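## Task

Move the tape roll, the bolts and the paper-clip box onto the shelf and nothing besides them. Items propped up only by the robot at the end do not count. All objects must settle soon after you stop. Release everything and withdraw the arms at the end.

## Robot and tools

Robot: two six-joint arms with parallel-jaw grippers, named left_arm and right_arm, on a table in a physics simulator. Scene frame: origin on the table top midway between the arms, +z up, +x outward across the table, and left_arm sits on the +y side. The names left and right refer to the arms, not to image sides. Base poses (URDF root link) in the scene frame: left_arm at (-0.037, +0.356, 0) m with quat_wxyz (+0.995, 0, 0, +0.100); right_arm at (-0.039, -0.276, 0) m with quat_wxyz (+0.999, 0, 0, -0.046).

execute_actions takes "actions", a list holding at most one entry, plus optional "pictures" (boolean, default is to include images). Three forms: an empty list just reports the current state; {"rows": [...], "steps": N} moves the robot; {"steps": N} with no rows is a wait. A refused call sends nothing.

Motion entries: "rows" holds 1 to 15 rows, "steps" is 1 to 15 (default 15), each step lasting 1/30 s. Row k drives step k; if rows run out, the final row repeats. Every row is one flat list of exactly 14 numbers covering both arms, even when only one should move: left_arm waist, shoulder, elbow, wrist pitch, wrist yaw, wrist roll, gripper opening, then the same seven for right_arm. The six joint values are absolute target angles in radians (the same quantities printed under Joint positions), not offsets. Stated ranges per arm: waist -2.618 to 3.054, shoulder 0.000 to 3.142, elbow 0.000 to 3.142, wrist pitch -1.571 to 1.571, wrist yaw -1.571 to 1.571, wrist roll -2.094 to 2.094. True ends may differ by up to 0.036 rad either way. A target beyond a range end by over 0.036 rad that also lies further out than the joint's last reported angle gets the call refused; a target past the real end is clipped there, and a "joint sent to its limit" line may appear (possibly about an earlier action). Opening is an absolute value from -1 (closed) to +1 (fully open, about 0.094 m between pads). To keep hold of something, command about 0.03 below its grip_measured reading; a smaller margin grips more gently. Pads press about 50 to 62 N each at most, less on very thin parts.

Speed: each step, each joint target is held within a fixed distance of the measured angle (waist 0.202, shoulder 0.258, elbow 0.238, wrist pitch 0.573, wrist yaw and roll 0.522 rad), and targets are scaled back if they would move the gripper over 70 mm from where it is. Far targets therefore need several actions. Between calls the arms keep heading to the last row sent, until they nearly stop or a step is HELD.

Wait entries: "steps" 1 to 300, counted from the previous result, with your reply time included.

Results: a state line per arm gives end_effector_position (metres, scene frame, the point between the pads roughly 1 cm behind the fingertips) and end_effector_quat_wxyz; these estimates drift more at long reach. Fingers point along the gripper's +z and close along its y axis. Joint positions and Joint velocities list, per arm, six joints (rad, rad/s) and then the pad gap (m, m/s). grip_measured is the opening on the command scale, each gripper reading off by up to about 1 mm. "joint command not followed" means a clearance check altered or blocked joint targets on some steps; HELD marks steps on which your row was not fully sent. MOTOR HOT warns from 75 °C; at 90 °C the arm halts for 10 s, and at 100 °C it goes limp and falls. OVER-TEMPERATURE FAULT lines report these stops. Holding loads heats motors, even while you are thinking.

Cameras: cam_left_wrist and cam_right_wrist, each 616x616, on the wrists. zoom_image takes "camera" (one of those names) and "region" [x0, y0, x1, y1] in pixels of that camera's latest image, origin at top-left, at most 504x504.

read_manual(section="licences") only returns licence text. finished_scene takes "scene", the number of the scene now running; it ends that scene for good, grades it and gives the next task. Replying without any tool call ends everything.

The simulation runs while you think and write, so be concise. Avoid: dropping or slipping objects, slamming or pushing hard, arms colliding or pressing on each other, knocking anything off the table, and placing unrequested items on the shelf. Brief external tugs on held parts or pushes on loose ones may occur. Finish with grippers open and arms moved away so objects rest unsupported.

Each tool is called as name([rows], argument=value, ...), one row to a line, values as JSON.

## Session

execute_actions(actions=[])

Scene clock: 0.00 s of 5100.00 s.
left_arm: end_effector_position=(+0.0996, +0.3973, +0.1525) grip_measured=+1.000 end_effector_quat_wxyz=(+0.041, -0.389, +0.918, +0.056) | right_arm: end_effector_position=(+0.0796, -0.4779, +0.1409) grip_measured=+1.000 end_effector_quat_wxyz=(+0.020, -0.481, +0.876, +0.022)
Joint positions: left_arm=[-0.077  1.022  1.003 -1.503 -0.13  -0.676  0.094] | right_arm=[-0.983  1.468  1.258 -1.406 -0.04  -2.08   0.094]
Joint velocities: left_arm=[ 0.002  0.002  0.007 -0.007  0.051 -0.051  0.   ] | right_arm=[ 0.002 -0.012  0.002 -0.066  0.007 -0.051  0.   ]
Motor temperatures (°C, as the motors report them): left_arm=[30 28 30 31 31 28] | right_arm=[27 29 30 30 29 28]

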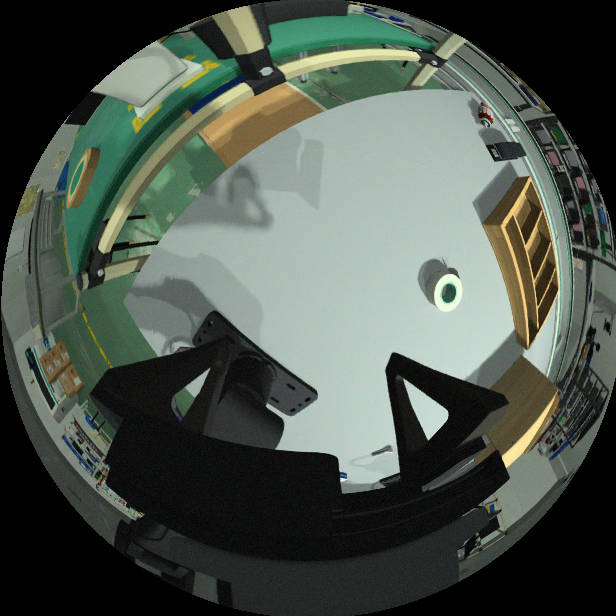

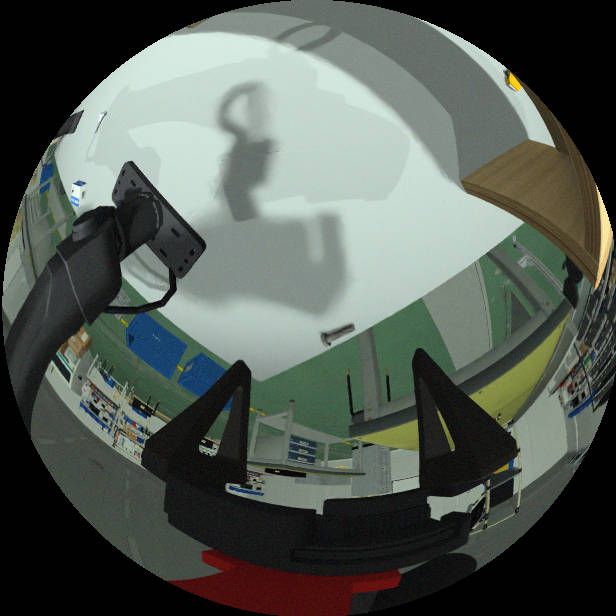

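Survey poses.

execute_actions([
  {"rows":[[-0.4,1.3,1.5,-1.5,0,0,1,-0.3,1.3,1.5,-1.5,0,0,1]]},
], pictures=false)

execute_actions([
  {"steps":30},
])

Scene clock: 0.97 s of 5100.00 s.
left_arm: end_effector_position=(+0.2049, +0.3103, +0.2350) grip_measured=+1.000 end_effector_quat_wxyz=(+0.129, +0.078, +0.988, -0.012) | right_arm: end_effector_position=(+0.1925, -0.3699, +0.2435) grip_measured=+1.000 end_effector_quat_wxyz=(+0.129, -0.160, +0.976, -0.076)
Joint positions: left_arm=[-0.397  1.308  1.483 -1.486 -0.007 -0.038  0.094] | right_arm=[-0.302  1.294  1.497 -1.473 -0.008 -0.718  0.094]
Joint velocities: left_arm=[-0.002 -0.002  0.022 -0.095 -0.037  0.154  0.   ] | right_arm=[-0.012  0.012 -0.007 -0.125  0.007  2.718  0.   ]
Motor temperatures (°C, as the motors report them): left_arm=[30 28 30 31 31 28] | right_arm=[27 30 30 30 29 28]
Steps of this call (steps 1 to 14: nothing new was sent; steps 15 to 29: all 15 steps of this action). Readings (joint positions):
15: left_arm=[-0.109 1.057 1.038 -1.534 -0.123 -0.605] | right_arm=[-0.964 1.462 1.274 -1.417 -0.024 -2.025]
16: left_arm=[-0.170 1.121 1.104 -1.557 -0.104 -0.520] | right_arm=[-0.925 1.451 1.304 -1.427 -0.013 -1.959]
18: left_arm=[-0.289 1.244 1.244 -1.538 -0.074 -0.358] | right_arm=[-0.817 1.405 1.381 -1.431 -0.004 -1.806]
22: left_arm=[-0.396 1.325 1.457 -1.478 -0.022 -0.149] | right_arm=[-0.519 1.307 1.489 -1.432 0.004 -1.412]
29: the state above

Scene clock: 1.97 s of 5100.00 s.
left_arm: end_effector_position=(+0.2037, +0.3100, +0.2348) grip_measured=+1.000 end_effector_quat_wxyz=(+0.127, +0.093, +0.988, -0.011) | right_arm: end_effector_position=(+0.1885, -0.3682, +0.2422) grip_measured=+1.000 end_effector_quat_wxyz=(+0.139, +0.189, +0.972, -0.025)
Joint positions: left_arm=[-0.397  1.308  1.483 -1.491 -0.005 -0.009  0.094] | right_arm=[-0.302  1.294  1.497 -1.491 -0.008 -0.009  0.094]
Joint velocities: left_arm=[-0.002 -0.007 -0.002 -0.081  0.037  0.007  0.   ] | right_arm=[-0.002 -0.002 -0.002 -0.007  0.066 -0.022  0.   ]
Motor temperatures (°C, as the motors report them): left_arm=[30 28 30 31 31 28] | right_arm=[27 30 30 30 29 28]
Steps of this call (steps 1 to 30: the robot went on to your last target). Readings (joint positions):
1: left_arm=[-0.397 1.308 1.483 -1.487 -0.007 -0.032] | right_arm=[-0.302 1.294 1.497 -1.476 -0.008 -0.619]
2: left_arm=[-0.397 1.308 1.483 -1.488 -0.006 -0.028] | right_arm=[-0.302 1.294 1.497 -1.479 -0.008 -0.519]
4: left_arm=[-0.397 1.308 1.483 -1.489 -0.005 -0.021] | right_arm=[-0.302 1.294 1.497 -1.483 -0.008 -0.336]
8: left_arm=[-0.397 1.308 1.483 -1.490 -0.005 -0.014] | right_arm=[-0.302 1.294 1.497 -1.487 -0.008 -0.141]
30: the state above

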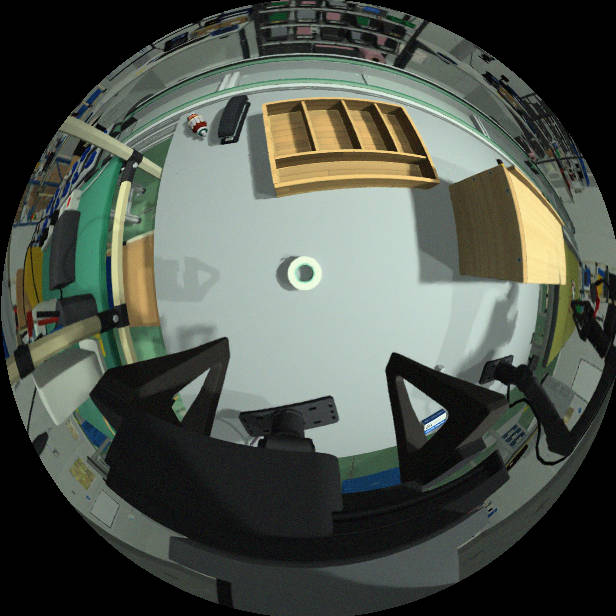

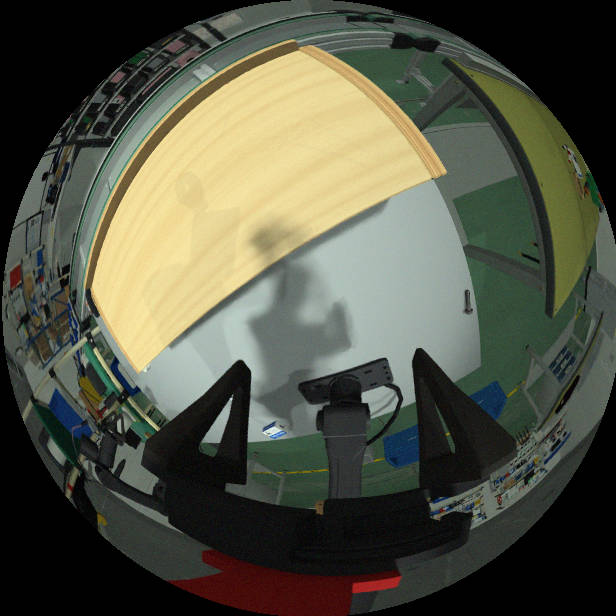

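execute_actions([
  {"rows":[[-0.24,1.74,1.42,-1.25,0,0,1,-1.0,1.3,1.3,-1.5,0,0,1]]},
], pictures=false)

execute_actions([
  {"steps":15},
])

Scene clock: 4.07 s of 5100.00 s.
left_arm: end_effector_position=(+0.2681, +0.3430, +0.0944) grip_measured=+1.000 end_effector_quat_wxyz=(-0.038, +0.018, +0.999, -0.000) | right_arm: end_effector_position=(+0.0606, -0.4679, +0.1822) grip_measured=+1.000 end_effector_quat_wxyz=(+0.026, +0.518, +0.855, -0.020)
Joint positions: left_arm=[-0.245  1.778  1.399 -1.268  0.003 -0.009  0.094] | right_arm=[-1.     1.319  1.302 -1.49   0.007 -0.004  0.094]
Joint velocities: left_arm=[-0.007 -0.242 -0.007  0.007  0.037  0.007  0.   ] | right_arm=[-0.012 -0.002 -0.007 -0.037 -0.022  0.007  0.   ]
Motor temperatures (°C, as the motors report them): left_arm=[30 29 30 31 31 28] | right_arm=[27 30 30 30 29 28]
Steps of this call (steps 1 to 15: the robot went on to your last target; steps 16 to 48: nothing new was sent; steps 49 to 63: all 15 steps of this action). Readings (joint positions):
49: left_arm=[-0.383 1.324 1.482 -1.484 0.002 -0.009] | right_arm=[-0.334 1.289 1.471 -1.475 -0.024 -0.010]
50: left_arm=[-0.356 1.352 1.482 -1.466 0.004 -0.009] | right_arm=[-0.400 1.283 1.426 -1.466 -0.027 -0.010]
52: left_arm=[-0.305 1.449 1.477 -1.420 0.003 -0.009] | right_arm=[-0.552 1.293 1.346 -1.474 -0.020 -0.009]
56: left_arm=[-0.255 1.697 1.446 -1.317 0.003 -0.009] | right_arm=[-0.856 1.321 1.302 -1.483 -0.011 -0.007]
63: the state above

Scene clock: 4.57 s of 5100.00 s.
left_arm: end_effector_position=(+0.2686, +0.3430, +0.0995) grip_measured=+1.000 end_effector_quat_wxyz=(-0.029, +0.018, +0.999, -0.001) | right_arm: end_effector_position=(+0.0603, -0.4674, +0.1821) grip_measured=+1.000 end_effector_quat_wxyz=(+0.025, +0.518, +0.855, -0.019)
Joint positions: left_arm=[-0.245  1.76   1.399 -1.267  0.003 -0.009  0.094] | right_arm=[-1.     1.319  1.302 -1.492  0.007 -0.004  0.094]
Joint velocities: left_arm=[ 0.012  0.007 -0.002  0.051 -0.007  0.007  0.   ] | right_arm=[-0.002  0.017 -0.017 -0.022  0.007 -0.037  0.   ]
Motor temperatures (°C, as the motors report them): left_arm=[30 29 31 31 31 28] | right_arm=[27 30 30 30 29 28]
Steps of this call (steps 1 to 15: the robot went on to your last target). Readings (joint positions):
1: left_arm=[-0.245 1.771 1.399 -1.268 0.003 -0.009] | right_arm=[-1.000 1.319 1.302 -1.490 0.007 -0.004]
2: left_arm=[-0.245 1.765 1.399 -1.268 0.003 -0.009] | right_arm=[-1.000 1.319 1.302 -1.491 0.007 -0.004]
4: left_arm=[-0.245 1.760 1.399 -1.268 0.003 -0.009] | right_arm=[-1.000 1.319 1.302 -1.491 0.007 -0.004]
8: left_arm=[-0.245 1.760 1.399 -1.268 0.003 -0.009] | right_arm=[-1.000 1.319 1.302 -1.492 0.007 -0.004]
15: the state above

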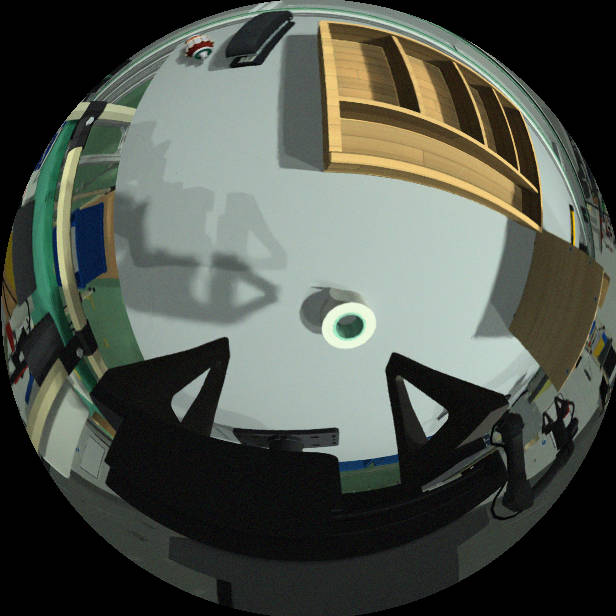

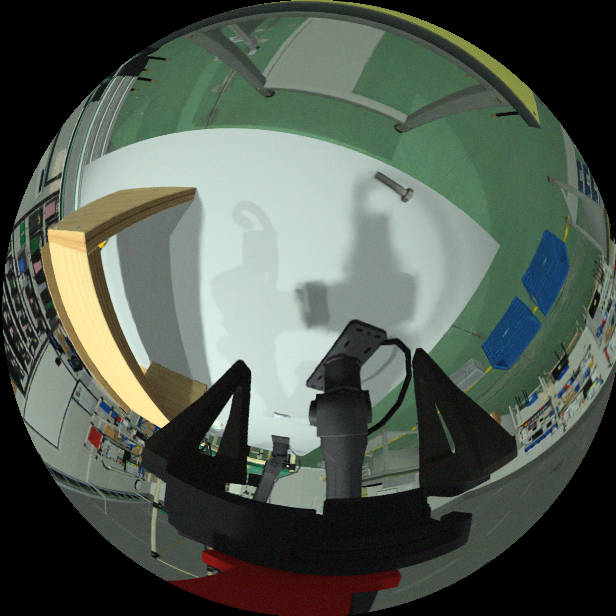

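execute_actions([
  {"rows":[[-0.38,1.57,1.06,-1.06,0,0,1,-1.33,1.78,1.46,-1.26,0,0,1]]},
], pictures=false)

execute_actions([
  {"steps":10},
])

Scene clock: 5.97 s of 5100.00 s.
left_arm: end_effector_position=(+0.2124, +0.3088, +0.0620) grip_measured=+1.000 end_effector_quat_wxyz=(-0.024, +0.090, +0.996, -0.001) | right_arm: end_effector_position=(+0.0076, -0.5889, +0.0964) grip_measured=+1.000 end_effector_quat_wxyz=(-0.024, +0.653, +0.757, +0.021)
Joint positions: left_arm=[-0.388  1.585  1.053 -1.086  0.006 -0.007  0.094] | right_arm=[-1.335  1.807  1.444 -1.271 -0.001 -0.005  0.094]
Joint velocities: left_arm=[-0.002 -0.012  0.002  0.081 -0.022  0.007  0.   ] | right_arm=[ 0.002 -0.242  0.012  0.037  0.007  0.007  0.   ]
Motor temperatures (°C, as the motors report them): left_arm=[30 29 31 31 31 28] | right_arm=[27 30 30 30 29 28]
Steps of this call (steps 1 to 15: the robot went on to your last target; steps 16 to 27: nothing new was sent; steps 28 to 42: all 15 steps of this action). Readings (joint positions):
28: left_arm=[-0.258 1.729 1.349 -1.208 -0.005 -0.009] | right_arm=[-1.020 1.340 1.318 -1.496 -0.004 -0.005]
29: left_arm=[-0.286 1.679 1.267 -1.152 -0.008 -0.009] | right_arm=[-1.062 1.380 1.351 -1.486 -0.008 -0.005]
31: left_arm=[-0.356 1.600 1.130 -1.131 -0.002 -0.008] | right_arm=[-1.153 1.485 1.404 -1.428 -0.009 -0.005]
35: left_arm=[-0.389 1.585 1.053 -1.124 0.006 -0.007] | right_arm=[-1.301 1.724 1.444 -1.316 -0.006 -0.005]
42: the state above

Scene clock: 6.30 s of 5100.00 s.
left_arm: end_effector_position=(+0.2142, +0.3084, +0.0619) grip_measured=+1.000 end_effector_quat_wxyz=(-0.020, +0.091, +0.996, -0.001) | right_arm: end_effector_position=(+0.0076, -0.5892, +0.1014) grip_measured=+1.000 end_effector_quat_wxyz=(-0.017, +0.653, +0.757, +0.016)
Joint positions: left_arm=[-0.388  1.585  1.053 -1.078  0.006 -0.007  0.094] | right_arm=[-1.335  1.79   1.444 -1.271 -0.001 -0.005  0.094]
Joint velocities: left_arm=[-0.002  0.007  0.012 -0.007  0.037 -0.022  0.   ] | right_arm=[-0.022  0.017 -0.002  0.007 -0.037  0.022  0.   ]
Motor temperatures (°C, as the motors report them): left_arm=[30 29 31 31 31 28] | right_arm=[27 30 30 30 29 28]
Steps of this call (steps 1 to 10: the robot went on to your last target). Readings (joint positions):
1: left_arm=[-0.388 1.585 1.053 -1.084 0.006 -0.007] | right_arm=[-1.335 1.800 1.444 -1.271 -0.001 -0.005]
2: left_arm=[-0.388 1.585 1.053 -1.083 0.006 -0.007] | right_arm=[-1.335 1.795 1.444 -1.271 -0.001 -0.005]
4: left_arm=[-0.388 1.585 1.053 -1.081 0.006 -0.007] | right_arm=[-1.335 1.790 1.444 -1.271 -0.001 -0.005]
8: left_arm=[-0.388 1.585 1.053 -1.079 0.006 -0.007] | right_arm=[-1.335 1.790 1.444 -1.271 -0.001 -0.005]
10: the state above

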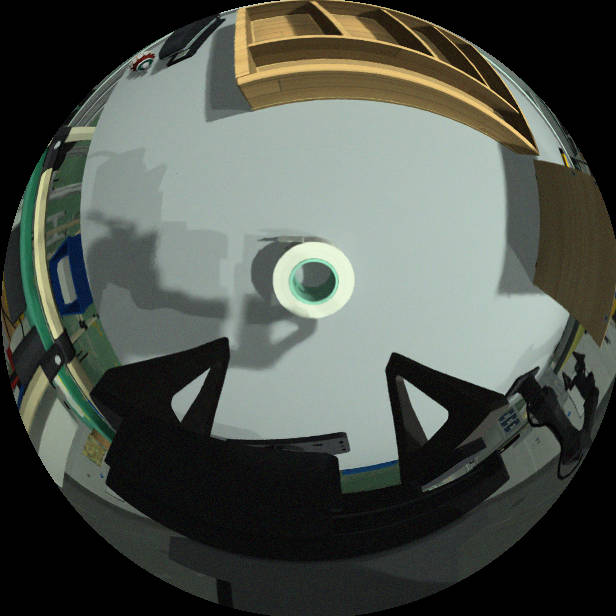

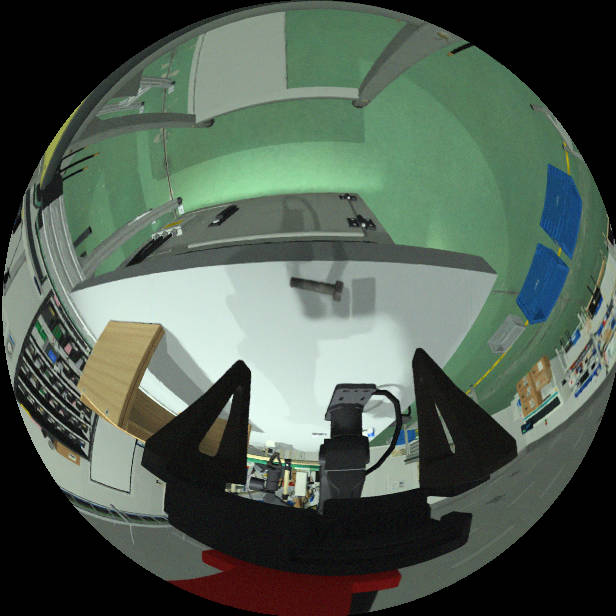

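execute_actions([
  {"rows":[[-0.38,1.71,1.16,-1.02,0,0,1,-1.29,1.72,1.164,-1.01,0,-1.4,1],[-0.38,1.71,1.16,-1.02,0,0,1,-1.29,1.72,1.164,-1.01,0,-1.4,1],[-0.38,1.71,1.16,-1.02,0,0,1,-1.29,1.72,1.164,-1.01,0,-1.4,1],[-0.38,1.71,1.16,-1.02,0,0,1,-1.29,1.72,1.164,-1.01,0,-1.4,1],[-0.38,1.71,1.16,-1.02,0,0,1,-1.29,1.72,1.164,-1.01,0,-1.4,1],[-0.38,1.71,1.16,-1.02,0,0,1,-1.29,1.72,1.164,-1.01,0,-1.4,1],[-0.38,1.71,1.16,-1.02,0,0,1,-1.29,1.72,1.164,-1.01,0,-1.4,1],[-0.38,1.76,1.07,-0.88,0,0,1,-1.29,1.72,1.164,-1.01,0,-1.4,1]]},
])

Scene clock: 15.87 s of 5100.00 s.
left_arm: end_effector_position=(+0.2437, +0.3028, +0.0183) grip_measured=+1.000 end_effector_quat_wxyz=(-0.025, +0.090, +0.996, -0.000) | right_arm: end_effector_position=(+0.0158, -0.5653, +0.0498) grip_measured=+1.000 end_effector_quat_wxyz=(-0.004, +0.063, +0.998, +0.012)
Joint positions: left_arm=[-0.388  1.767  1.071 -0.924  0.006 -0.007  0.094] | right_arm=[-1.294  1.731  1.163 -1.03   0.002 -1.262  0.094]
Joint velocities: left_arm=[ 0.012 -0.012 -0.007  0.139 -0.022  0.007  0.   ] | right_arm=[-0.017  0.002 -0.017  0.051  0.007 -0.916  0.   ]
Motor temperatures (°C, as the motors report them): left_arm=[30 30 31 31 31 28] | right_arm=[27 32 31 30 29 28]
Steps of this call (steps 1 to 30: the robot went on to your last target; steps 31 to 90: nothing new was sent; then 6.07 s passed at rest; steps 91 to 105: all 15 steps of this action). Readings (joint positions):
91: left_arm=[-0.388 1.603 1.069 -1.088 0.006 -0.007] | right_arm=[-1.332 1.773 1.402 -1.216 0.002 -0.089]
92: left_arm=[-0.388 1.634 1.096 -1.086 0.006 -0.007] | right_arm=[-1.325 1.745 1.333 -1.151 0.002 -0.188]
94: left_arm=[-0.388 1.691 1.130 -1.053 0.006 -0.007] | right_arm=[-1.306 1.724 1.227 -1.110 0.002 -0.389]
98: left_arm=[-0.388 1.722 1.124 -1.014 0.006 -0.007] | right_arm=[-1.294 1.731 1.163 -1.081 0.002 -0.791]
105: the state above

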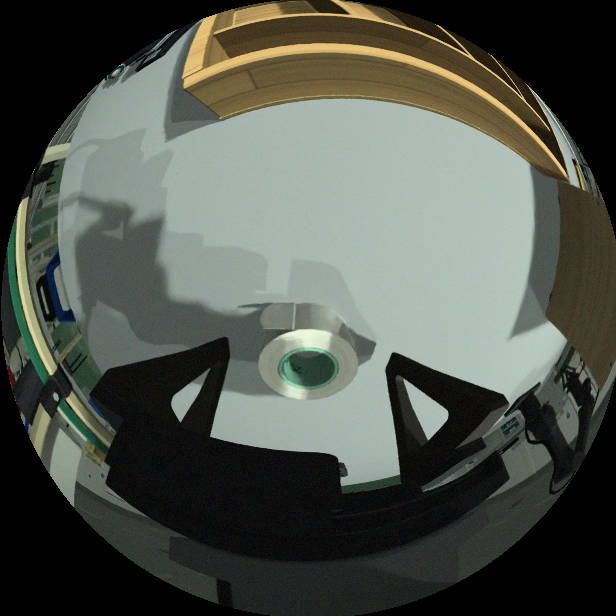

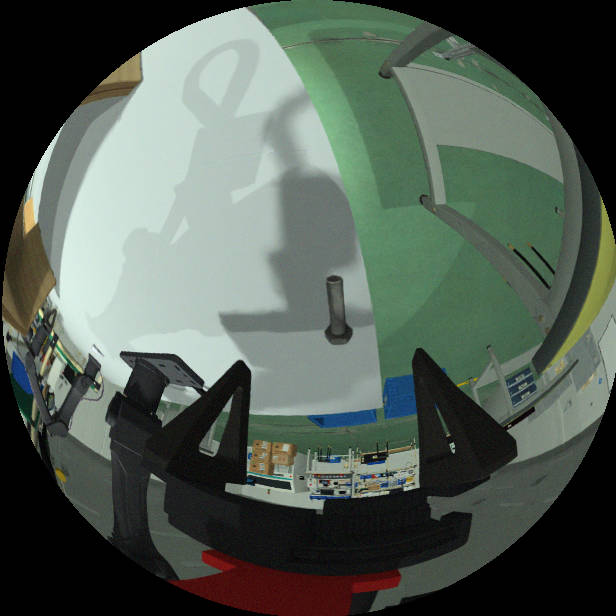

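execute_actions([
  {"rows":[[-0.38,1.76,1.07,-0.88,0,0,-0.1,-1.28,1.79,1.05,-0.84,0,-1.45,1]]},
])

Scene clock: 17.60 s of 5100.00 s.
left_arm: end_effector_position=(+0.2503, +0.3017, +0.0181) grip_measured=+0.026 end_effector_quat_wxyz=(-0.012, +0.091, +0.996, -0.001) | right_arm: end_effector_position=(+0.0176, -0.5669, +0.0075) grip_measured=+1.000 end_effector_quat_wxyz=(-0.002, -0.029, +1.000, +0.008)
Joint positions: left_arm=[-0.388  1.767  1.071 -0.898  0.005 -0.006  0.048] | right_arm=[-1.289  1.795  1.058 -0.851  0.002 -1.44   0.094]
Joint velocities: left_arm=[-0.002 -0.012 -0.002 -0.022 -0.081 -0.007 -0.001] | right_arm=[-0.007  0.012 -0.007  0.154  0.037 -0.007  0.   ]
Motor temperatures (°C, as the motors report them): left_arm=[30 30 31 31 31 28] | right_arm=[27 32 31 30 29 28]
Steps of this call (steps 1 to 30: the robot went on to your last target; steps 31 to 37: nothing new was sent; steps 38 to 52: all 15 steps of this action). Readings (joint positions):
38: left_arm=[-0.388 1.767 1.071 -0.898 0.006 -0.007] | right_arm=[-1.293 1.732 1.149 -0.988 0.002 -1.400]
39: left_arm=[-0.388 1.767 1.071 -0.898 0.006 -0.007] | right_arm=[-1.293 1.737 1.128 -0.951 0.002 -1.408]
41: left_arm=[-0.388 1.767 1.071 -0.898 0.005 -0.006] | right_arm=[-1.290 1.763 1.091 -0.908 0.002 -1.420]
45: left_arm=[-0.388 1.767 1.071 -0.898 0.005 -0.006] | right_arm=[-1.289 1.795 1.059 -0.880 0.002 -1.433]
52: the state above

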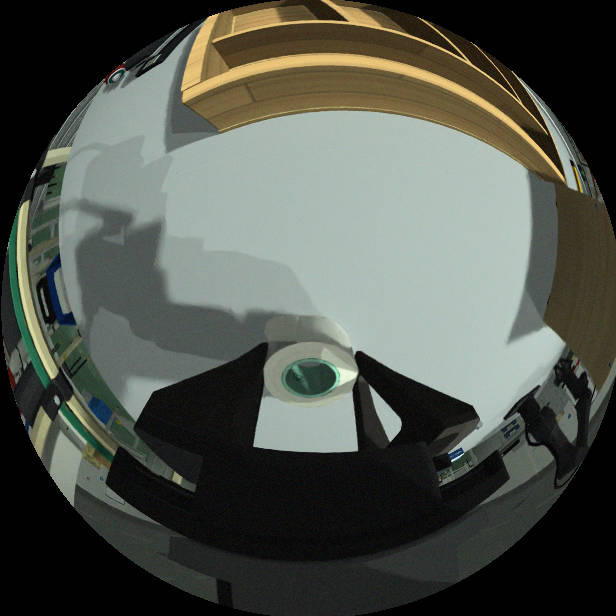

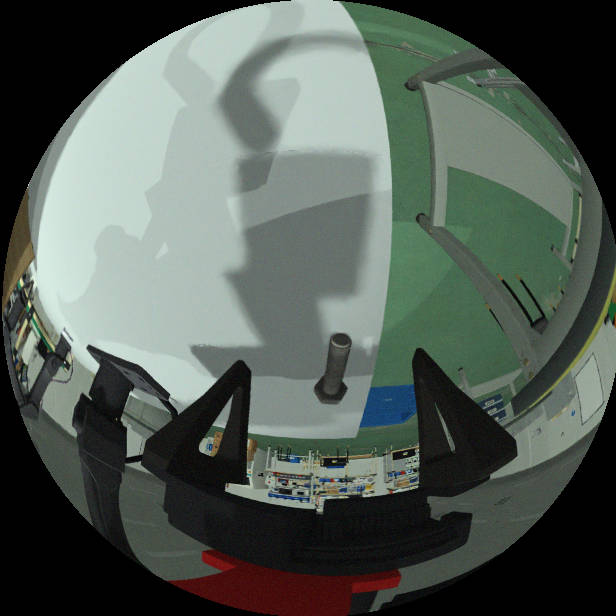

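execute_actions([
  {"rows":[[-0.38,1.7,1.2,-1.05,0,0,-0.04,-1.28,1.81,1.03,-0.8,0,-1.45,1],[-0.38,1.7,1.2,-1.05,0,0,-0.04,-1.28,1.81,1.03,-0.8,0,-1.45,1],[-0.38,1.7,1.2,-1.05,0,0,-0.04,-1.28,1.81,1.03,-0.8,0,-1.45,1],[-0.38,1.7,1.2,-1.05,0,0,-0.04,-1.28,1.81,1.03,-0.8,0,-1.45,1],[-0.38,1.7,1.2,-1.05,0,0,-0.04,-1.28,1.81,1.03,-0.8,0,-1.45,1],[-0.38,1.7,1.2,-1.05,0,0,-0.04,-1.28,1.81,1.03,-0.8,0,-1.45,1],[-0.38,1.7,1.2,-1.05,0,0,-0.04,-1.28,1.81,1.03,-0.8,0,-1.45,1],[-1.2,1.7,1.2,-1.05,0,0,-0.04,-1.28,1.81,1.03,-0.8,0,-1.45,-0.75]]},
], pictures=false)

execute_actions([
  {"rows":[[-1.2,1.7,1.2,-1.05,0,0,-0.04,-1.28,1.81,1.03,-0.8,0,-1.45,-0.85]]},
])

Scene clock: 19.37 s of 5100.00 s.
left_arm: end_effector_position=(+0.2015, +0.1641, +0.0601) grip_measured=+0.026 end_effector_quat_wxyz=(+0.015, +0.334, +0.943, -0.001) | right_arm: end_effector_position=(+0.0193, -0.5760, +0.0065) grip_measured=-0.741 end_effector_quat_wxyz=(+0.001, -0.030, +0.999, -0.011)
Joint positions: left_arm=[-0.887  1.711  1.183 -1.014 -0.009 -0.007  0.048] | right_arm=[-1.289  1.795  1.054 -0.807  0.002 -1.442  0.012]
Joint velocities: left_arm=[-2.147 -0.002  0.007  0.051  0.051  0.037 -0.   ] | right_arm=[-0.002  0.007 -0.007 -0.007 -0.066  0.022 -0.012]
Motor temperatures (°C, as the motors report them): left_arm=[30 30 31 31 31 28] | right_arm=[27 32 31 30 29 28]
Steps of this call (steps 1 to 15: the robot went on to your last target; steps 16 to 38: nothing new was sent; steps 39 to 53: all 15 steps of this action). Readings (joint positions):
39: left_arm=[-0.388 1.766 1.087 -0.924 0.005 -0.006] | right_arm=[-1.289 1.795 1.058 -0.840 0.002 -1.442]
40: left_arm=[-0.388 1.763 1.111 -0.957 0.005 -0.006] | right_arm=[-1.289 1.795 1.056 -0.833 0.002 -1.442]
42: left_arm=[-0.388 1.741 1.153 -0.986 0.005 -0.006] | right_arm=[-1.289 1.795 1.054 -0.822 0.002 -1.442]
46: left_arm=[-0.410 1.711 1.183 -1.004 -0.008 -0.007] | right_arm=[-1.289 1.795 1.054 -0.820 0.002 -1.442]
53: the state above

Scene clock: 19.87 s of 5100.00 s.
left_arm: end_effector_position=(+0.1238, +0.1024, +0.0600) grip_measured=+0.026 end_effector_quat_wxyz=(+0.001, +0.480, +0.877, -0.005) | right_arm: end_effector_position=(+0.0194, -0.5764, +0.0066) grip_measured=-0.838 end_effector_quat_wxyz=(+0.001, -0.030, +0.999, -0.012)
Joint positions: left_arm=[-1.206  1.711  1.183 -1.036  0.007 -0.004  0.048] | right_arm=[-1.289  1.795  1.054 -0.806  0.002 -1.443  0.008]
Joint velocities: left_arm=[ 0.012 -0.022 -0.017 -0.066  0.051 -0.051 -0.   ] | right_arm=[-0.002  0.002 -0.002 -0.022  0.022  0.081 -0.   ]
Motor temperatures (°C, as the motors report them): left_arm=[30 30 31 31 31 28] | right_arm=[27 32 31 30 29 28]
Steps of this call (steps 1 to 15: all 15 steps of this action). Readings (joint positions):
1: left_arm=[-0.963 1.711 1.183 -1.014 -0.007 -0.007] | right_arm=[-1.289 1.795 1.054 -0.806 0.002 -1.443]
2: left_arm=[-1.039 1.711 1.183 -1.014 -0.006 -0.006] | right_arm=[-1.289 1.795 1.054 -0.806 0.002 -1.443]
4: left_arm=[-1.170 1.711 1.183 -1.014 0.004 -0.005] | right_arm=[-1.289 1.795 1.054 -0.806 0.002 -1.443]
8: left_arm=[-1.229 1.711 1.183 -1.027 0.018 -0.004] | right_arm=[-1.289 1.795 1.054 -0.806 0.002 -1.443]
15: the state above

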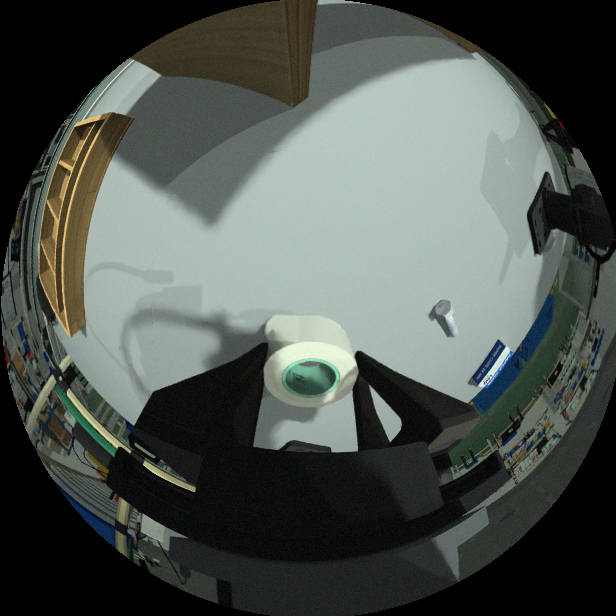

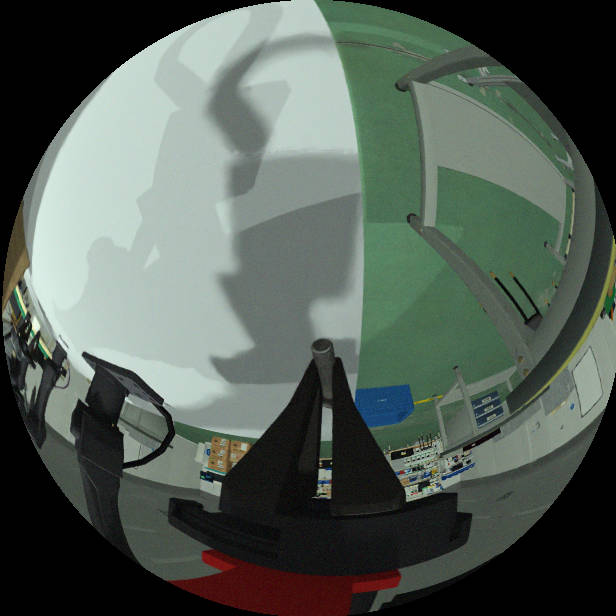

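execute_actions([
  {"rows":[[-1.2,1.76,1.07,-0.88,0,0,-0.04,-1.28,1.81,1.03,-0.8,0,-1.45,-0.92]]},
], pictures=false)

Scene clock: 20.90 s of 5100.00 s.
left_arm: end_effector_position=(+0.1165, +0.1144, +0.0176) grip_measured=+0.026 end_effector_quat_wxyz=(-0.022, +0.480, +0.877, +0.009) | right_arm: end_effector_position=(+0.0194, -0.5764, +0.0066) grip_measured=-0.870 end_effector_quat_wxyz=(+0.001, -0.030, +0.999, -0.012)
Joint positions: left_arm=[-1.206  1.769  1.07  -0.919  0.006 -0.004  0.048] | right_arm=[-1.289  1.795  1.054 -0.806  0.002 -1.443  0.006]
Joint velocities: left_arm=[ 0.002  0.007  0.012 -0.022 -0.037 -0.007 -0.001] | right_arm=[-0.007 -0.002 -0.007  0.007  0.037  0.051  0.   ]
Motor temperatures (°C, as the motors report them): left_arm=[30 30 31 31 31 28] | right_arm=[27 32 31 30 29 28]
Steps of this call (steps 1 to 15: the robot went on to your last target; step 16: nothing new was sent; steps 17 to 31: all 15 steps of this action). Readings (joint positions):
17: left_arm=[-1.206 1.713 1.166 -1.012 0.006 -0.004] | right_arm=[-1.289 1.795 1.054 -0.806 0.002 -1.443]
18: left_arm=[-1.206 1.717 1.141 -0.978 0.006 -0.004] | right_arm=[-1.289 1.795 1.054 -0.806 0.002 -1.443]
20: left_arm=[-1.206 1.744 1.097 -0.946 0.006 -0.004] | right_arm=[-1.289 1.795 1.054 -0.806 0.002 -1.443]
24: left_arm=[-1.206 1.769 1.070 -0.925 0.006 -0.004] | right_arm=[-1.289 1.795 1.054 -0.806 0.002 -1.443]
31: the state above

execute_actions([
  {"rows":[[-1.2,1.76,1.07,-0.88,0,0,1,-1.28,1.7,1.25,-1.1,0,-1.45,-0.92],[-1.2,1.76,1.07,-0.88,0,0,1,-1.28,1.7,1.25,-1.1,0,-1.45,-0.92],[-1.2,1.76,1.07,-0.88,0,0,1,-1.28,1.7,1.25,-1.1,0,-1.45,-0.92],[-1.2,1.76,1.07,-0.88,0,0,1,-1.28,1.7,1.25,-1.1,0,-1.45,-0.92],[-1.2,1.76,1.07,-0.88,0,0,1,-1.28,1.7,1.25,-1.1,0,-1.45,-0.92],[-1.2,1.76,1.07,-0.88,0,0,1,-1.28,1.7,1.25,-1.1,0,-1.45,-0.92],[-1.2,1.76,1.07,-0.88,0,0,1,-1.28,1.7,1.25,-1.1,0,-1.45,-0.92],[-1.2,1.6,1.3,-1.25,0,0,1,-1.28,1.6,1.5,-1.4,0,-1.45,-0.92]]},
])

Scene clock: 22.47 s of 5100.00 s.
left_arm: end_effector_position=(+0.1278, +0.0965, +0.1202) grip_measured=+1.000 end_effector_quat_wxyz=(+0.050, +0.480, +0.876, -0.031) | right_arm: end_effector_position=(+0.0215, -0.5887, +0.1756) grip_measured=-0.870 end_effector_quat_wxyz=(+0.013, -0.031, +0.995, -0.089)
Joint positions: left_arm=[-1.206  1.597  1.295 -1.152  0.006 -0.004  0.094] | right_arm=[-1.289  1.587  1.495 -1.299  0.003 -1.444  0.006]
Joint velocities: left_arm=[-0.022 -0.369  0.208 -0.403  0.022  0.022  0.   ] | right_arm=[-0.007 -0.261  0.11  -0.447  0.022 -0.007 -0.   ]
Motor temperatures (°C, as the motors report them): left_arm=[30 31 31 31 31 28] | right_arm=[27 32 31 30 29 28]
Steps of this call (steps 1 to 15: the robot went on to your last target; steps 16 to 32: nothing new was sent; steps 33 to 47: all 15 steps of this action). Readings (joint positions):
33: left_arm=[-1.206 1.769 1.070 -0.917 0.006 -0.004] | right_arm=[-1.289 1.792 1.079 -0.853 0.003 -1.443]
34: left_arm=[-1.206 1.769 1.070 -0.914 0.006 -0.004] | right_arm=[-1.289 1.785 1.117 -0.915 0.003 -1.444]
36: left_arm=[-1.206 1.769 1.070 -0.907 0.006 -0.004] | right_arm=[-1.289 1.747 1.186 -0.980 0.003 -1.444]
40: left_arm=[-1.206 1.764 1.091 -0.941 0.006 -0.004] | right_arm=[-1.289 1.688 1.274 -1.062 0.003 -1.444]
47: the state above

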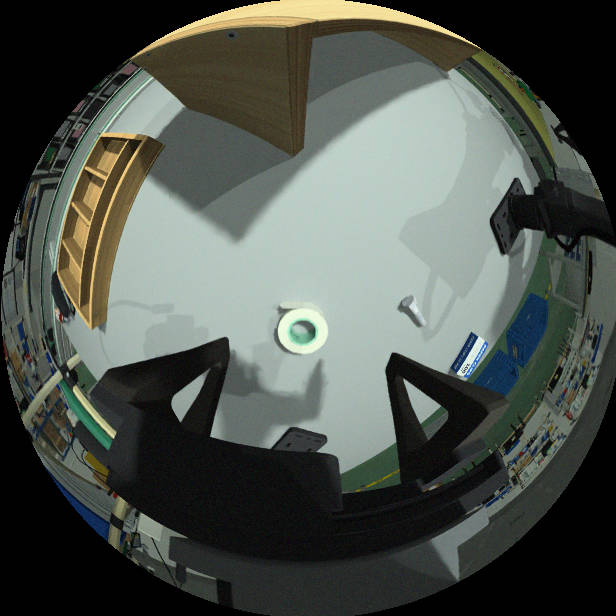

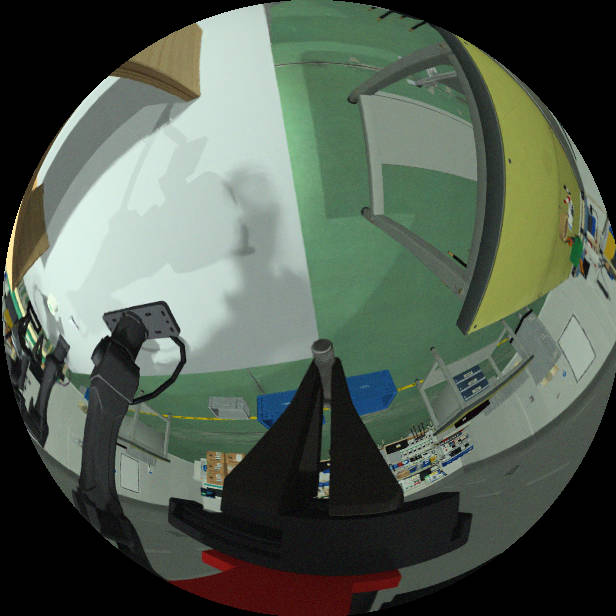

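execute_actions([
  {"rows":[[-0.3,1.2,1.2,-1.3,0,0,1,-0.9,1.2,1.7,-1.4,0,-0.7,-0.92]]},
], pictures=false)

execute_actions([
  {"rows":[[0.3,1.0,1.0,-1.3,0,0,1,-0.1,1.5,2.0,-1.5,0,0,-0.92]]},
], pictures=false)

execute_actions([
  {"rows":[[0.3,1.0,1.0,-1.3,0,0,1,-0.05,1.8,2.25,-1.5,0,0,-0.92]]},
])

Scene clock: 24.37 s of 5100.00 s.
left_arm: end_effector_position=(+0.2035, +0.3344, +0.1871) grip_measured=+1.000 end_effector_quat_wxyz=(+0.146, +0.049, +0.988, -0.002) | right_arm: end_effector_position=(+0.1041, -0.4961, +0.3524) grip_measured=-0.870 end_effector_quat_wxyz=(+0.223, +0.100, +0.929, -0.277)
Joint positions: left_arm=[-0.303  1.2    1.201 -1.278 -0.011 -0.002  0.094] | right_arm=[-0.905  1.168  1.702 -1.377  0.002 -0.784  0.006]
Joint velocities: left_arm=[ 0.217 -0.002 -0.007 -0.11  -0.081  0.007  0.   ] | right_arm=[ 0.012 -0.002  0.002 -0.095 -0.007  0.447 -0.001]
Motor temperatures (°C, as the motors report them): left_arm=[30 31 31 31 31 28] | right_arm=[27 32 31 30 29 28]
Steps of this call (steps 1 to 30: the robot went on to your last target; steps 31 to 42: nothing new was sent; steps 43 to 57: all 15 steps of this action). Readings (joint positions):
43: left_arm=[-1.187 1.573 1.278 -1.224 0.016 -0.003] | right_arm=[-1.277 1.584 1.503 -1.386 0.011 -1.402]
44: left_arm=[-1.145 1.526 1.245 -1.222 0.020 -0.002] | right_arm=[-1.252 1.568 1.513 -1.386 0.017 -1.352]
46: left_arm=[-1.020 1.404 1.206 -1.245 0.017 -0.002] | right_arm=[-1.181 1.510 1.547 -1.384 0.019 -1.251]
50: left_arm=[-0.710 1.203 1.201 -1.262 0.006 -0.002] | right_arm=[-1.011 1.347 1.616 -1.374 0.018 -1.043]
57: the state above

Scene clock: 24.87 s of 5100.00 s.
left_arm: end_effector_position=(+0.1293, +0.4477, +0.1594) grip_measured=+1.000 end_effector_quat_wxyz=(+0.124, -0.242, +0.962, +0.034) | right_arm: end_effector_position=(+0.2886, -0.3319, +0.3298) grip_measured=-0.870 end_effector_quat_wxyz=(+0.267, +0.062, +0.961, -0.023)
Joint positions: left_arm=[ 0.293  1.014  1.001 -1.3   -0.006 -0.     0.094] | right_arm=[-0.087  1.528  1.975 -1.475 -0.015 -0.046  0.006]
Joint velocities: left_arm=[-0.007  0.007 -0.012 -0.051  0.037 -0.022  0.   ] | right_arm=[-0.11  -0.261  0.012 -0.11   0.081  0.212  0.001]
Motor temperatures (°C, as the motors report them): left_arm=[30 30 31 31 31 28] | right_arm=[27 32 31 30 29 28]
Steps of this call (steps 1 to 15: all 15 steps of this action). Readings (joint positions):
1: left_arm=[-0.268 1.170 1.163 -1.249 0.005 -0.000] | right_arm=[-0.865 1.207 1.755 -1.431 0.021 -0.694]
2: left_arm=[-0.199 1.119 1.102 -1.235 0.008 -0.000] | right_arm=[-0.797 1.272 1.840 -1.472 0.023 -0.602]
4: left_arm=[-0.041 1.040 1.021 -1.275 0.002 -0.000] | right_arm=[-0.663 1.396 1.952 -1.455 0.024 -0.415]
8: left_arm=[0.245 1.014 1.001 -1.300 -0.005 -0.000] | right_arm=[-0.378 1.536 1.975 -1.445 0.021 -0.172]
15: the state above

Scene clock: 25.37 s of 5100.00 s.
left_arm: end_effector_position=(+0.1294, +0.4475, +0.1594) grip_measured=+1.000 end_effector_quat_wxyz=(+0.124, -0.242, +0.962, +0.034) | right_arm: end_effector_position=(+0.3601, -0.3338, +0.3087) grip_measured=-0.870 end_effector_quat_wxyz=(+0.243, +0.067, +0.968, -0.015)
Joint positions: left_arm=[ 0.293  1.014  1.001 -1.3   -0.005 -0.     0.094] | right_arm=[-0.057  1.82   2.232 -1.491 -0.009 -0.01   0.006]
Joint velocities: left_arm=[-0.007 -0.002  0.002  0.007  0.051  0.037  0.   ] | right_arm=[ 0.012 -0.11  -0.012  0.037 -0.066 -0.051  0.   ]
Motor temperatures (°C, as the motors report them): left_arm=[30 30 31 31 31 28] | right_arm=[27 32 31 30 29 28]
Steps of this call (steps 1 to 15: all 15 steps of this action). Readings (joint positions):
1: left_arm=[0.293 1.014 1.001 -1.300 -0.006 -0.000] | right_arm=[-0.085 1.560 2.033 -1.519 -0.011 -0.038]
2: left_arm=[0.293 1.014 1.001 -1.300 -0.006 -0.000] | right_arm=[-0.078 1.616 2.125 -1.543 -0.009 -0.031]
4: left_arm=[0.293 1.014 1.001 -1.300 -0.005 -0.000] | right_arm=[-0.064 1.712 2.223 -1.498 -0.009 -0.023]
8: left_arm=[0.293 1.014 1.001 -1.300 -0.005 -0.000] | right_arm=[-0.057 1.818 2.232 -1.482 -0.009 -0.015]
15: the state above

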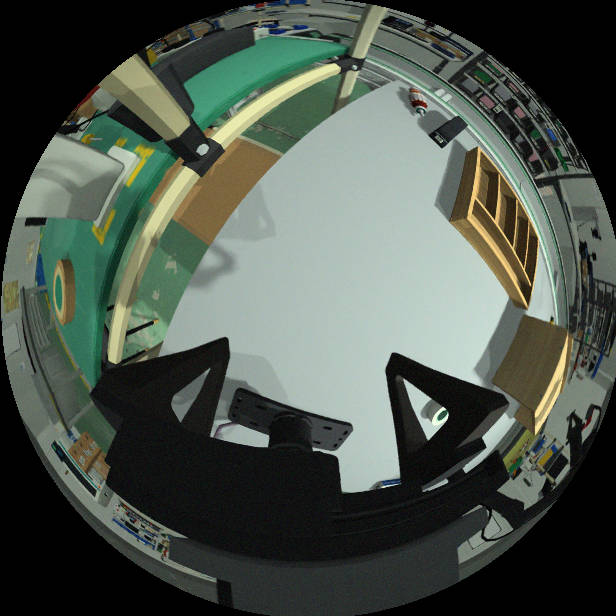

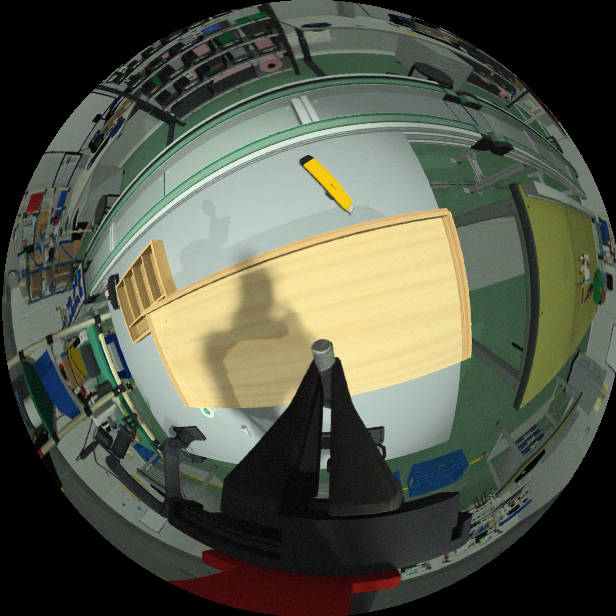

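execute_actions([
  {"rows":[[0.3,1.0,1.0,-1.3,0,0,1,0.0,2.05,2.33,-1.53,0,0,-0.92]]},
])

Scene clock: 26.67 s of 5100.00 s.
left_arm: end_effector_position=(+0.1294, +0.4475, +0.1594) grip_measured=+1.000 end_effector_quat_wxyz=(+0.124, -0.242, +0.962, +0.034) | right_arm: end_effector_position=(+0.4025, -0.3165, +0.2311) grip_measured=-0.870 end_effector_quat_wxyz=(+0.149, +0.043, +0.988, -0.005)
Joint positions: left_arm=[ 0.293  1.014  1.001 -1.3   -0.005 -0.     0.094] | right_arm=[-0.002  2.074  2.323 -1.521 -0.005 -0.007  0.006]
Joint velocities: left_arm=[ 0.007  0.012 -0.002 -0.154 -0.022 -0.022  0.   ] | right_arm=[ 0.002 -0.222  0.007 -0.007 -0.081  0.007 -0.001]
Motor temperatures (°C, as the motors report them): left_arm=[30 30 31 31 31 28] | right_arm=[27 32 31 30 29 28]
Steps of this call (steps 1 to 15: the robot went on to your last target; steps 16 to 24: nothing new was sent; steps 25 to 39: all 15 steps of this action). Readings (joint positions):
25: left_arm=[0.293 1.014 1.001 -1.300 -0.005 -0.000] | right_arm=[-0.053 1.836 2.256 -1.511 -0.006 -0.008]
26: left_arm=[0.293 1.014 1.001 -1.300 -0.005 -0.000] | right_arm=[-0.045 1.869 2.292 -1.519 -0.005 -0.007]
28: left_arm=[0.293 1.014 1.001 -1.300 -0.005 -0.000] | right_arm=[-0.024 1.947 2.323 -1.509 -0.005 -0.007]
32: left_arm=[0.293 1.014 1.001 -1.300 -0.005 -0.000] | right_arm=[-0.002 2.077 2.323 -1.511 -0.005 -0.007]
39: the state above

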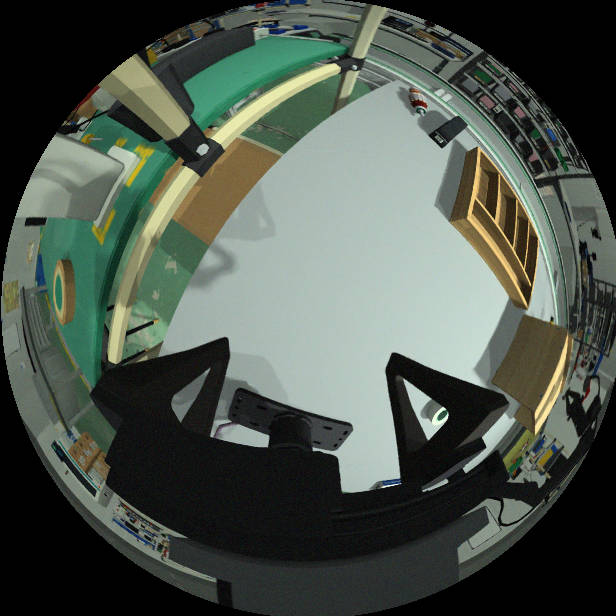

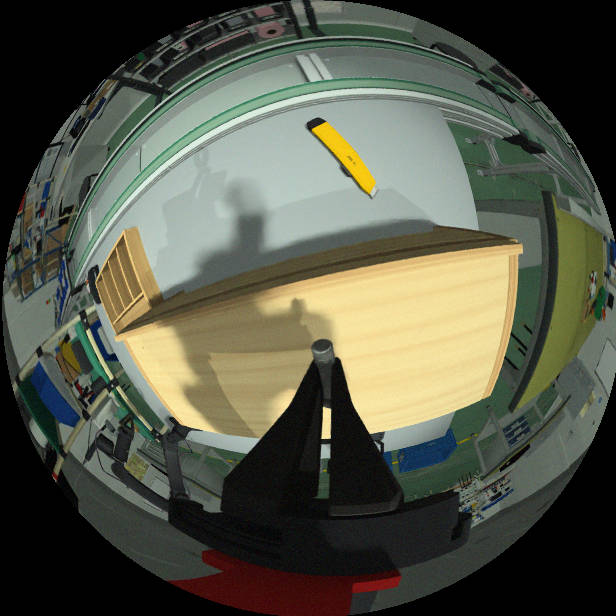

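Ramp down until blocked.

execute_actions([
  {"rows":[[0.3,1.0,1.0,-1.3,0,0,1,0.0,2.08,2.33,-1.53,0,0,-0.92],[0.3,1.0,1.0,-1.3,0,0,1,0.0,2.09,2.33,-1.53,0,0,-0.92],[0.3,1.0,1.0,-1.3,0,0,1,0.0,2.1,2.33,-1.53,0,0,-0.92],[0.3,1.0,1.0,-1.3,0,0,1,0.0,2.11,2.33,-1.53,0,0,-0.92],[0.3,1.0,1.0,-1.3,0,0,1,0.0,2.12,2.33,-1.53,0,0,-0.92],[0.3,1.0,1.0,-1.3,0,0,1,0.0,2.13,2.33,-1.53,0,0,-0.92],[0.3,1.0,1.0,-1.3,0,0,1,0.0,2.14,2.33,-1.53,0,0,-0.92]]},
])

Scene clock: 28.03 s of 5100.00 s.
left_arm: end_effector_position=(+0.1294, +0.4475, +0.1594) grip_measured=+1.000 end_effector_quat_wxyz=(+0.124, -0.242, +0.962, +0.034) | right_arm: end_effector_position=(+0.4090, -0.3171, +0.1985) grip_measured=-0.870 end_effector_quat_wxyz=(+0.110, +0.043, +0.993, -0.003)
Joint positions: left_arm=[ 0.293  1.014  1.001 -1.3   -0.005 -0.     0.094] | right_arm=[-0.002  2.149  2.323 -1.524 -0.005 -0.007  0.006]
Joint velocities: left_arm=[ 0.002 -0.007 -0.002 -0.037  0.066  0.037  0.   ] | right_arm=[-0.002 -0.022 -0.007  0.051 -0.022 -0.037  0.   ]
Motor temperatures (°C, as the motors report them): left_arm=[30 30 31 31 31 28] | right_arm=[27 33 31 30 29 28]
Steps of this call (steps 1 to 26: the robot went on to your last target; steps 27 to 41: all 15 steps of this action). Readings (joint positions):
27: left_arm=[0.293 1.014 1.001 -1.300 -0.005 -0.000] | right_arm=[-0.002 2.058 2.323 -1.524 -0.005 -0.007]
28: left_arm=[0.293 1.014 1.001 -1.300 -0.005 -0.000] | right_arm=[-0.002 2.060 2.323 -1.524 -0.005 -0.007]
30: left_arm=[0.293 1.014 1.001 -1.300 -0.005 -0.000] | right_arm=[-0.002 2.071 2.323 -1.524 -0.005 -0.007]
34: left_arm=[0.293 1.014 1.001 -1.300 -0.005 -0.000] | right_arm=[-0.002 2.115 2.323 -1.524 -0.005 -0.007]
41: the state above

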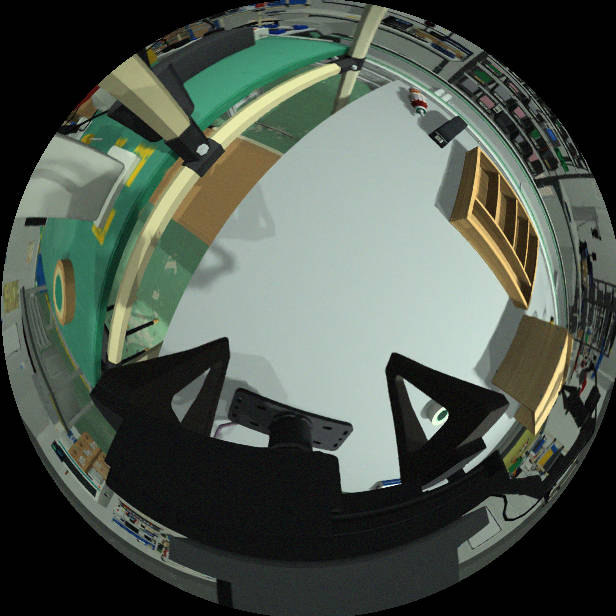

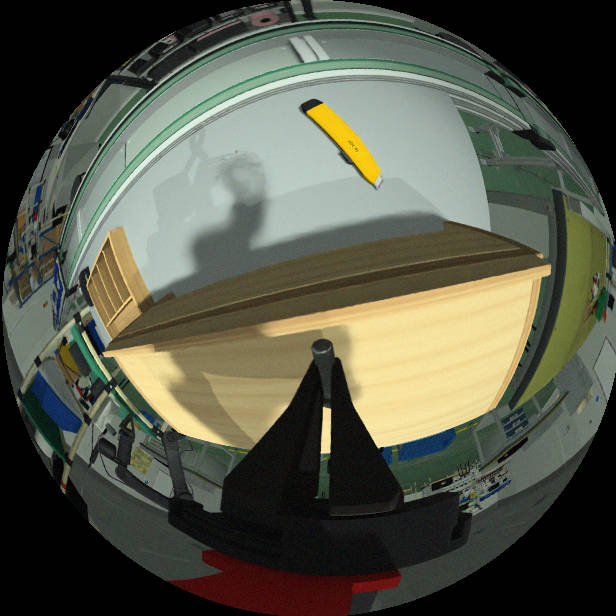

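execute_actions([
  {"rows":[[0.3,1.0,1.0,-1.3,0,0,1,0.0,2.15,2.33,-1.54,0,0,-0.92],[0.3,1.0,1.0,-1.3,0,0,1,0.0,2.16,2.33,-1.54,0,0,-0.92],[0.3,1.0,1.0,-1.3,0,0,1,0.0,2.17,2.33,-1.54,0,0,-0.92],[0.3,1.0,1.0,-1.3,0,0,1,0.0,2.175,2.33,-1.54,0,0,-0.92]]},
], pictures=false)

Scene clock: 29.13 s of 5100.00 s.
left_arm: end_effector_position=(+0.1295, +0.4474, +0.1594) grip_measured=+1.000 end_effector_quat_wxyz=(+0.124, -0.242, +0.962, +0.033) | right_arm: end_effector_position=(+0.4085, -0.3171, +0.1896) grip_measured=-0.870 end_effector_quat_wxyz=(+0.096, +0.044, +0.994, -0.003)
Joint positions: left_arm=[ 0.293  1.014  1.001 -1.3   -0.004 -0.     0.094] | right_arm=[-0.002  2.169  2.323 -1.532 -0.005 -0.007  0.006]
Joint velocities: left_arm=[ 0.007 -0.027  0.022 -0.007 -0.051 -0.022  0.   ] | right_arm=[-0.007 -0.002 -0.012 -0.022  0.051  0.007  0.   ]
Motor temperatures (°C, as the motors report them): left_arm=[30 30 31 31 31 28] | right_arm=[27 33 31 30 29 28]
Steps of this call (steps 1 to 15: the robot went on to your last target; steps 16 to 18: nothing new was sent; steps 19 to 33: all 15 steps of this action). Readings (joint positions):
19: left_arm=[0.293 1.014 1.001 -1.300 -0.005 -0.000] | right_arm=[-0.002 2.149 2.323 -1.525 -0.005 -0.007]
20: left_arm=[0.293 1.014 1.001 -1.300 -0.005 -0.000] | right_arm=[-0.002 2.149 2.323 -1.526 -0.005 -0.007]
22: left_arm=[0.293 1.014 1.001 -1.300 -0.004 -0.000] | right_arm=[-0.002 2.152 2.323 -1.529 -0.005 -0.007]
26: left_arm=[0.293 1.014 1.001 -1.300 -0.004 -0.000] | right_arm=[-0.002 2.164 2.323 -1.532 -0.005 -0.007]
33: the state above


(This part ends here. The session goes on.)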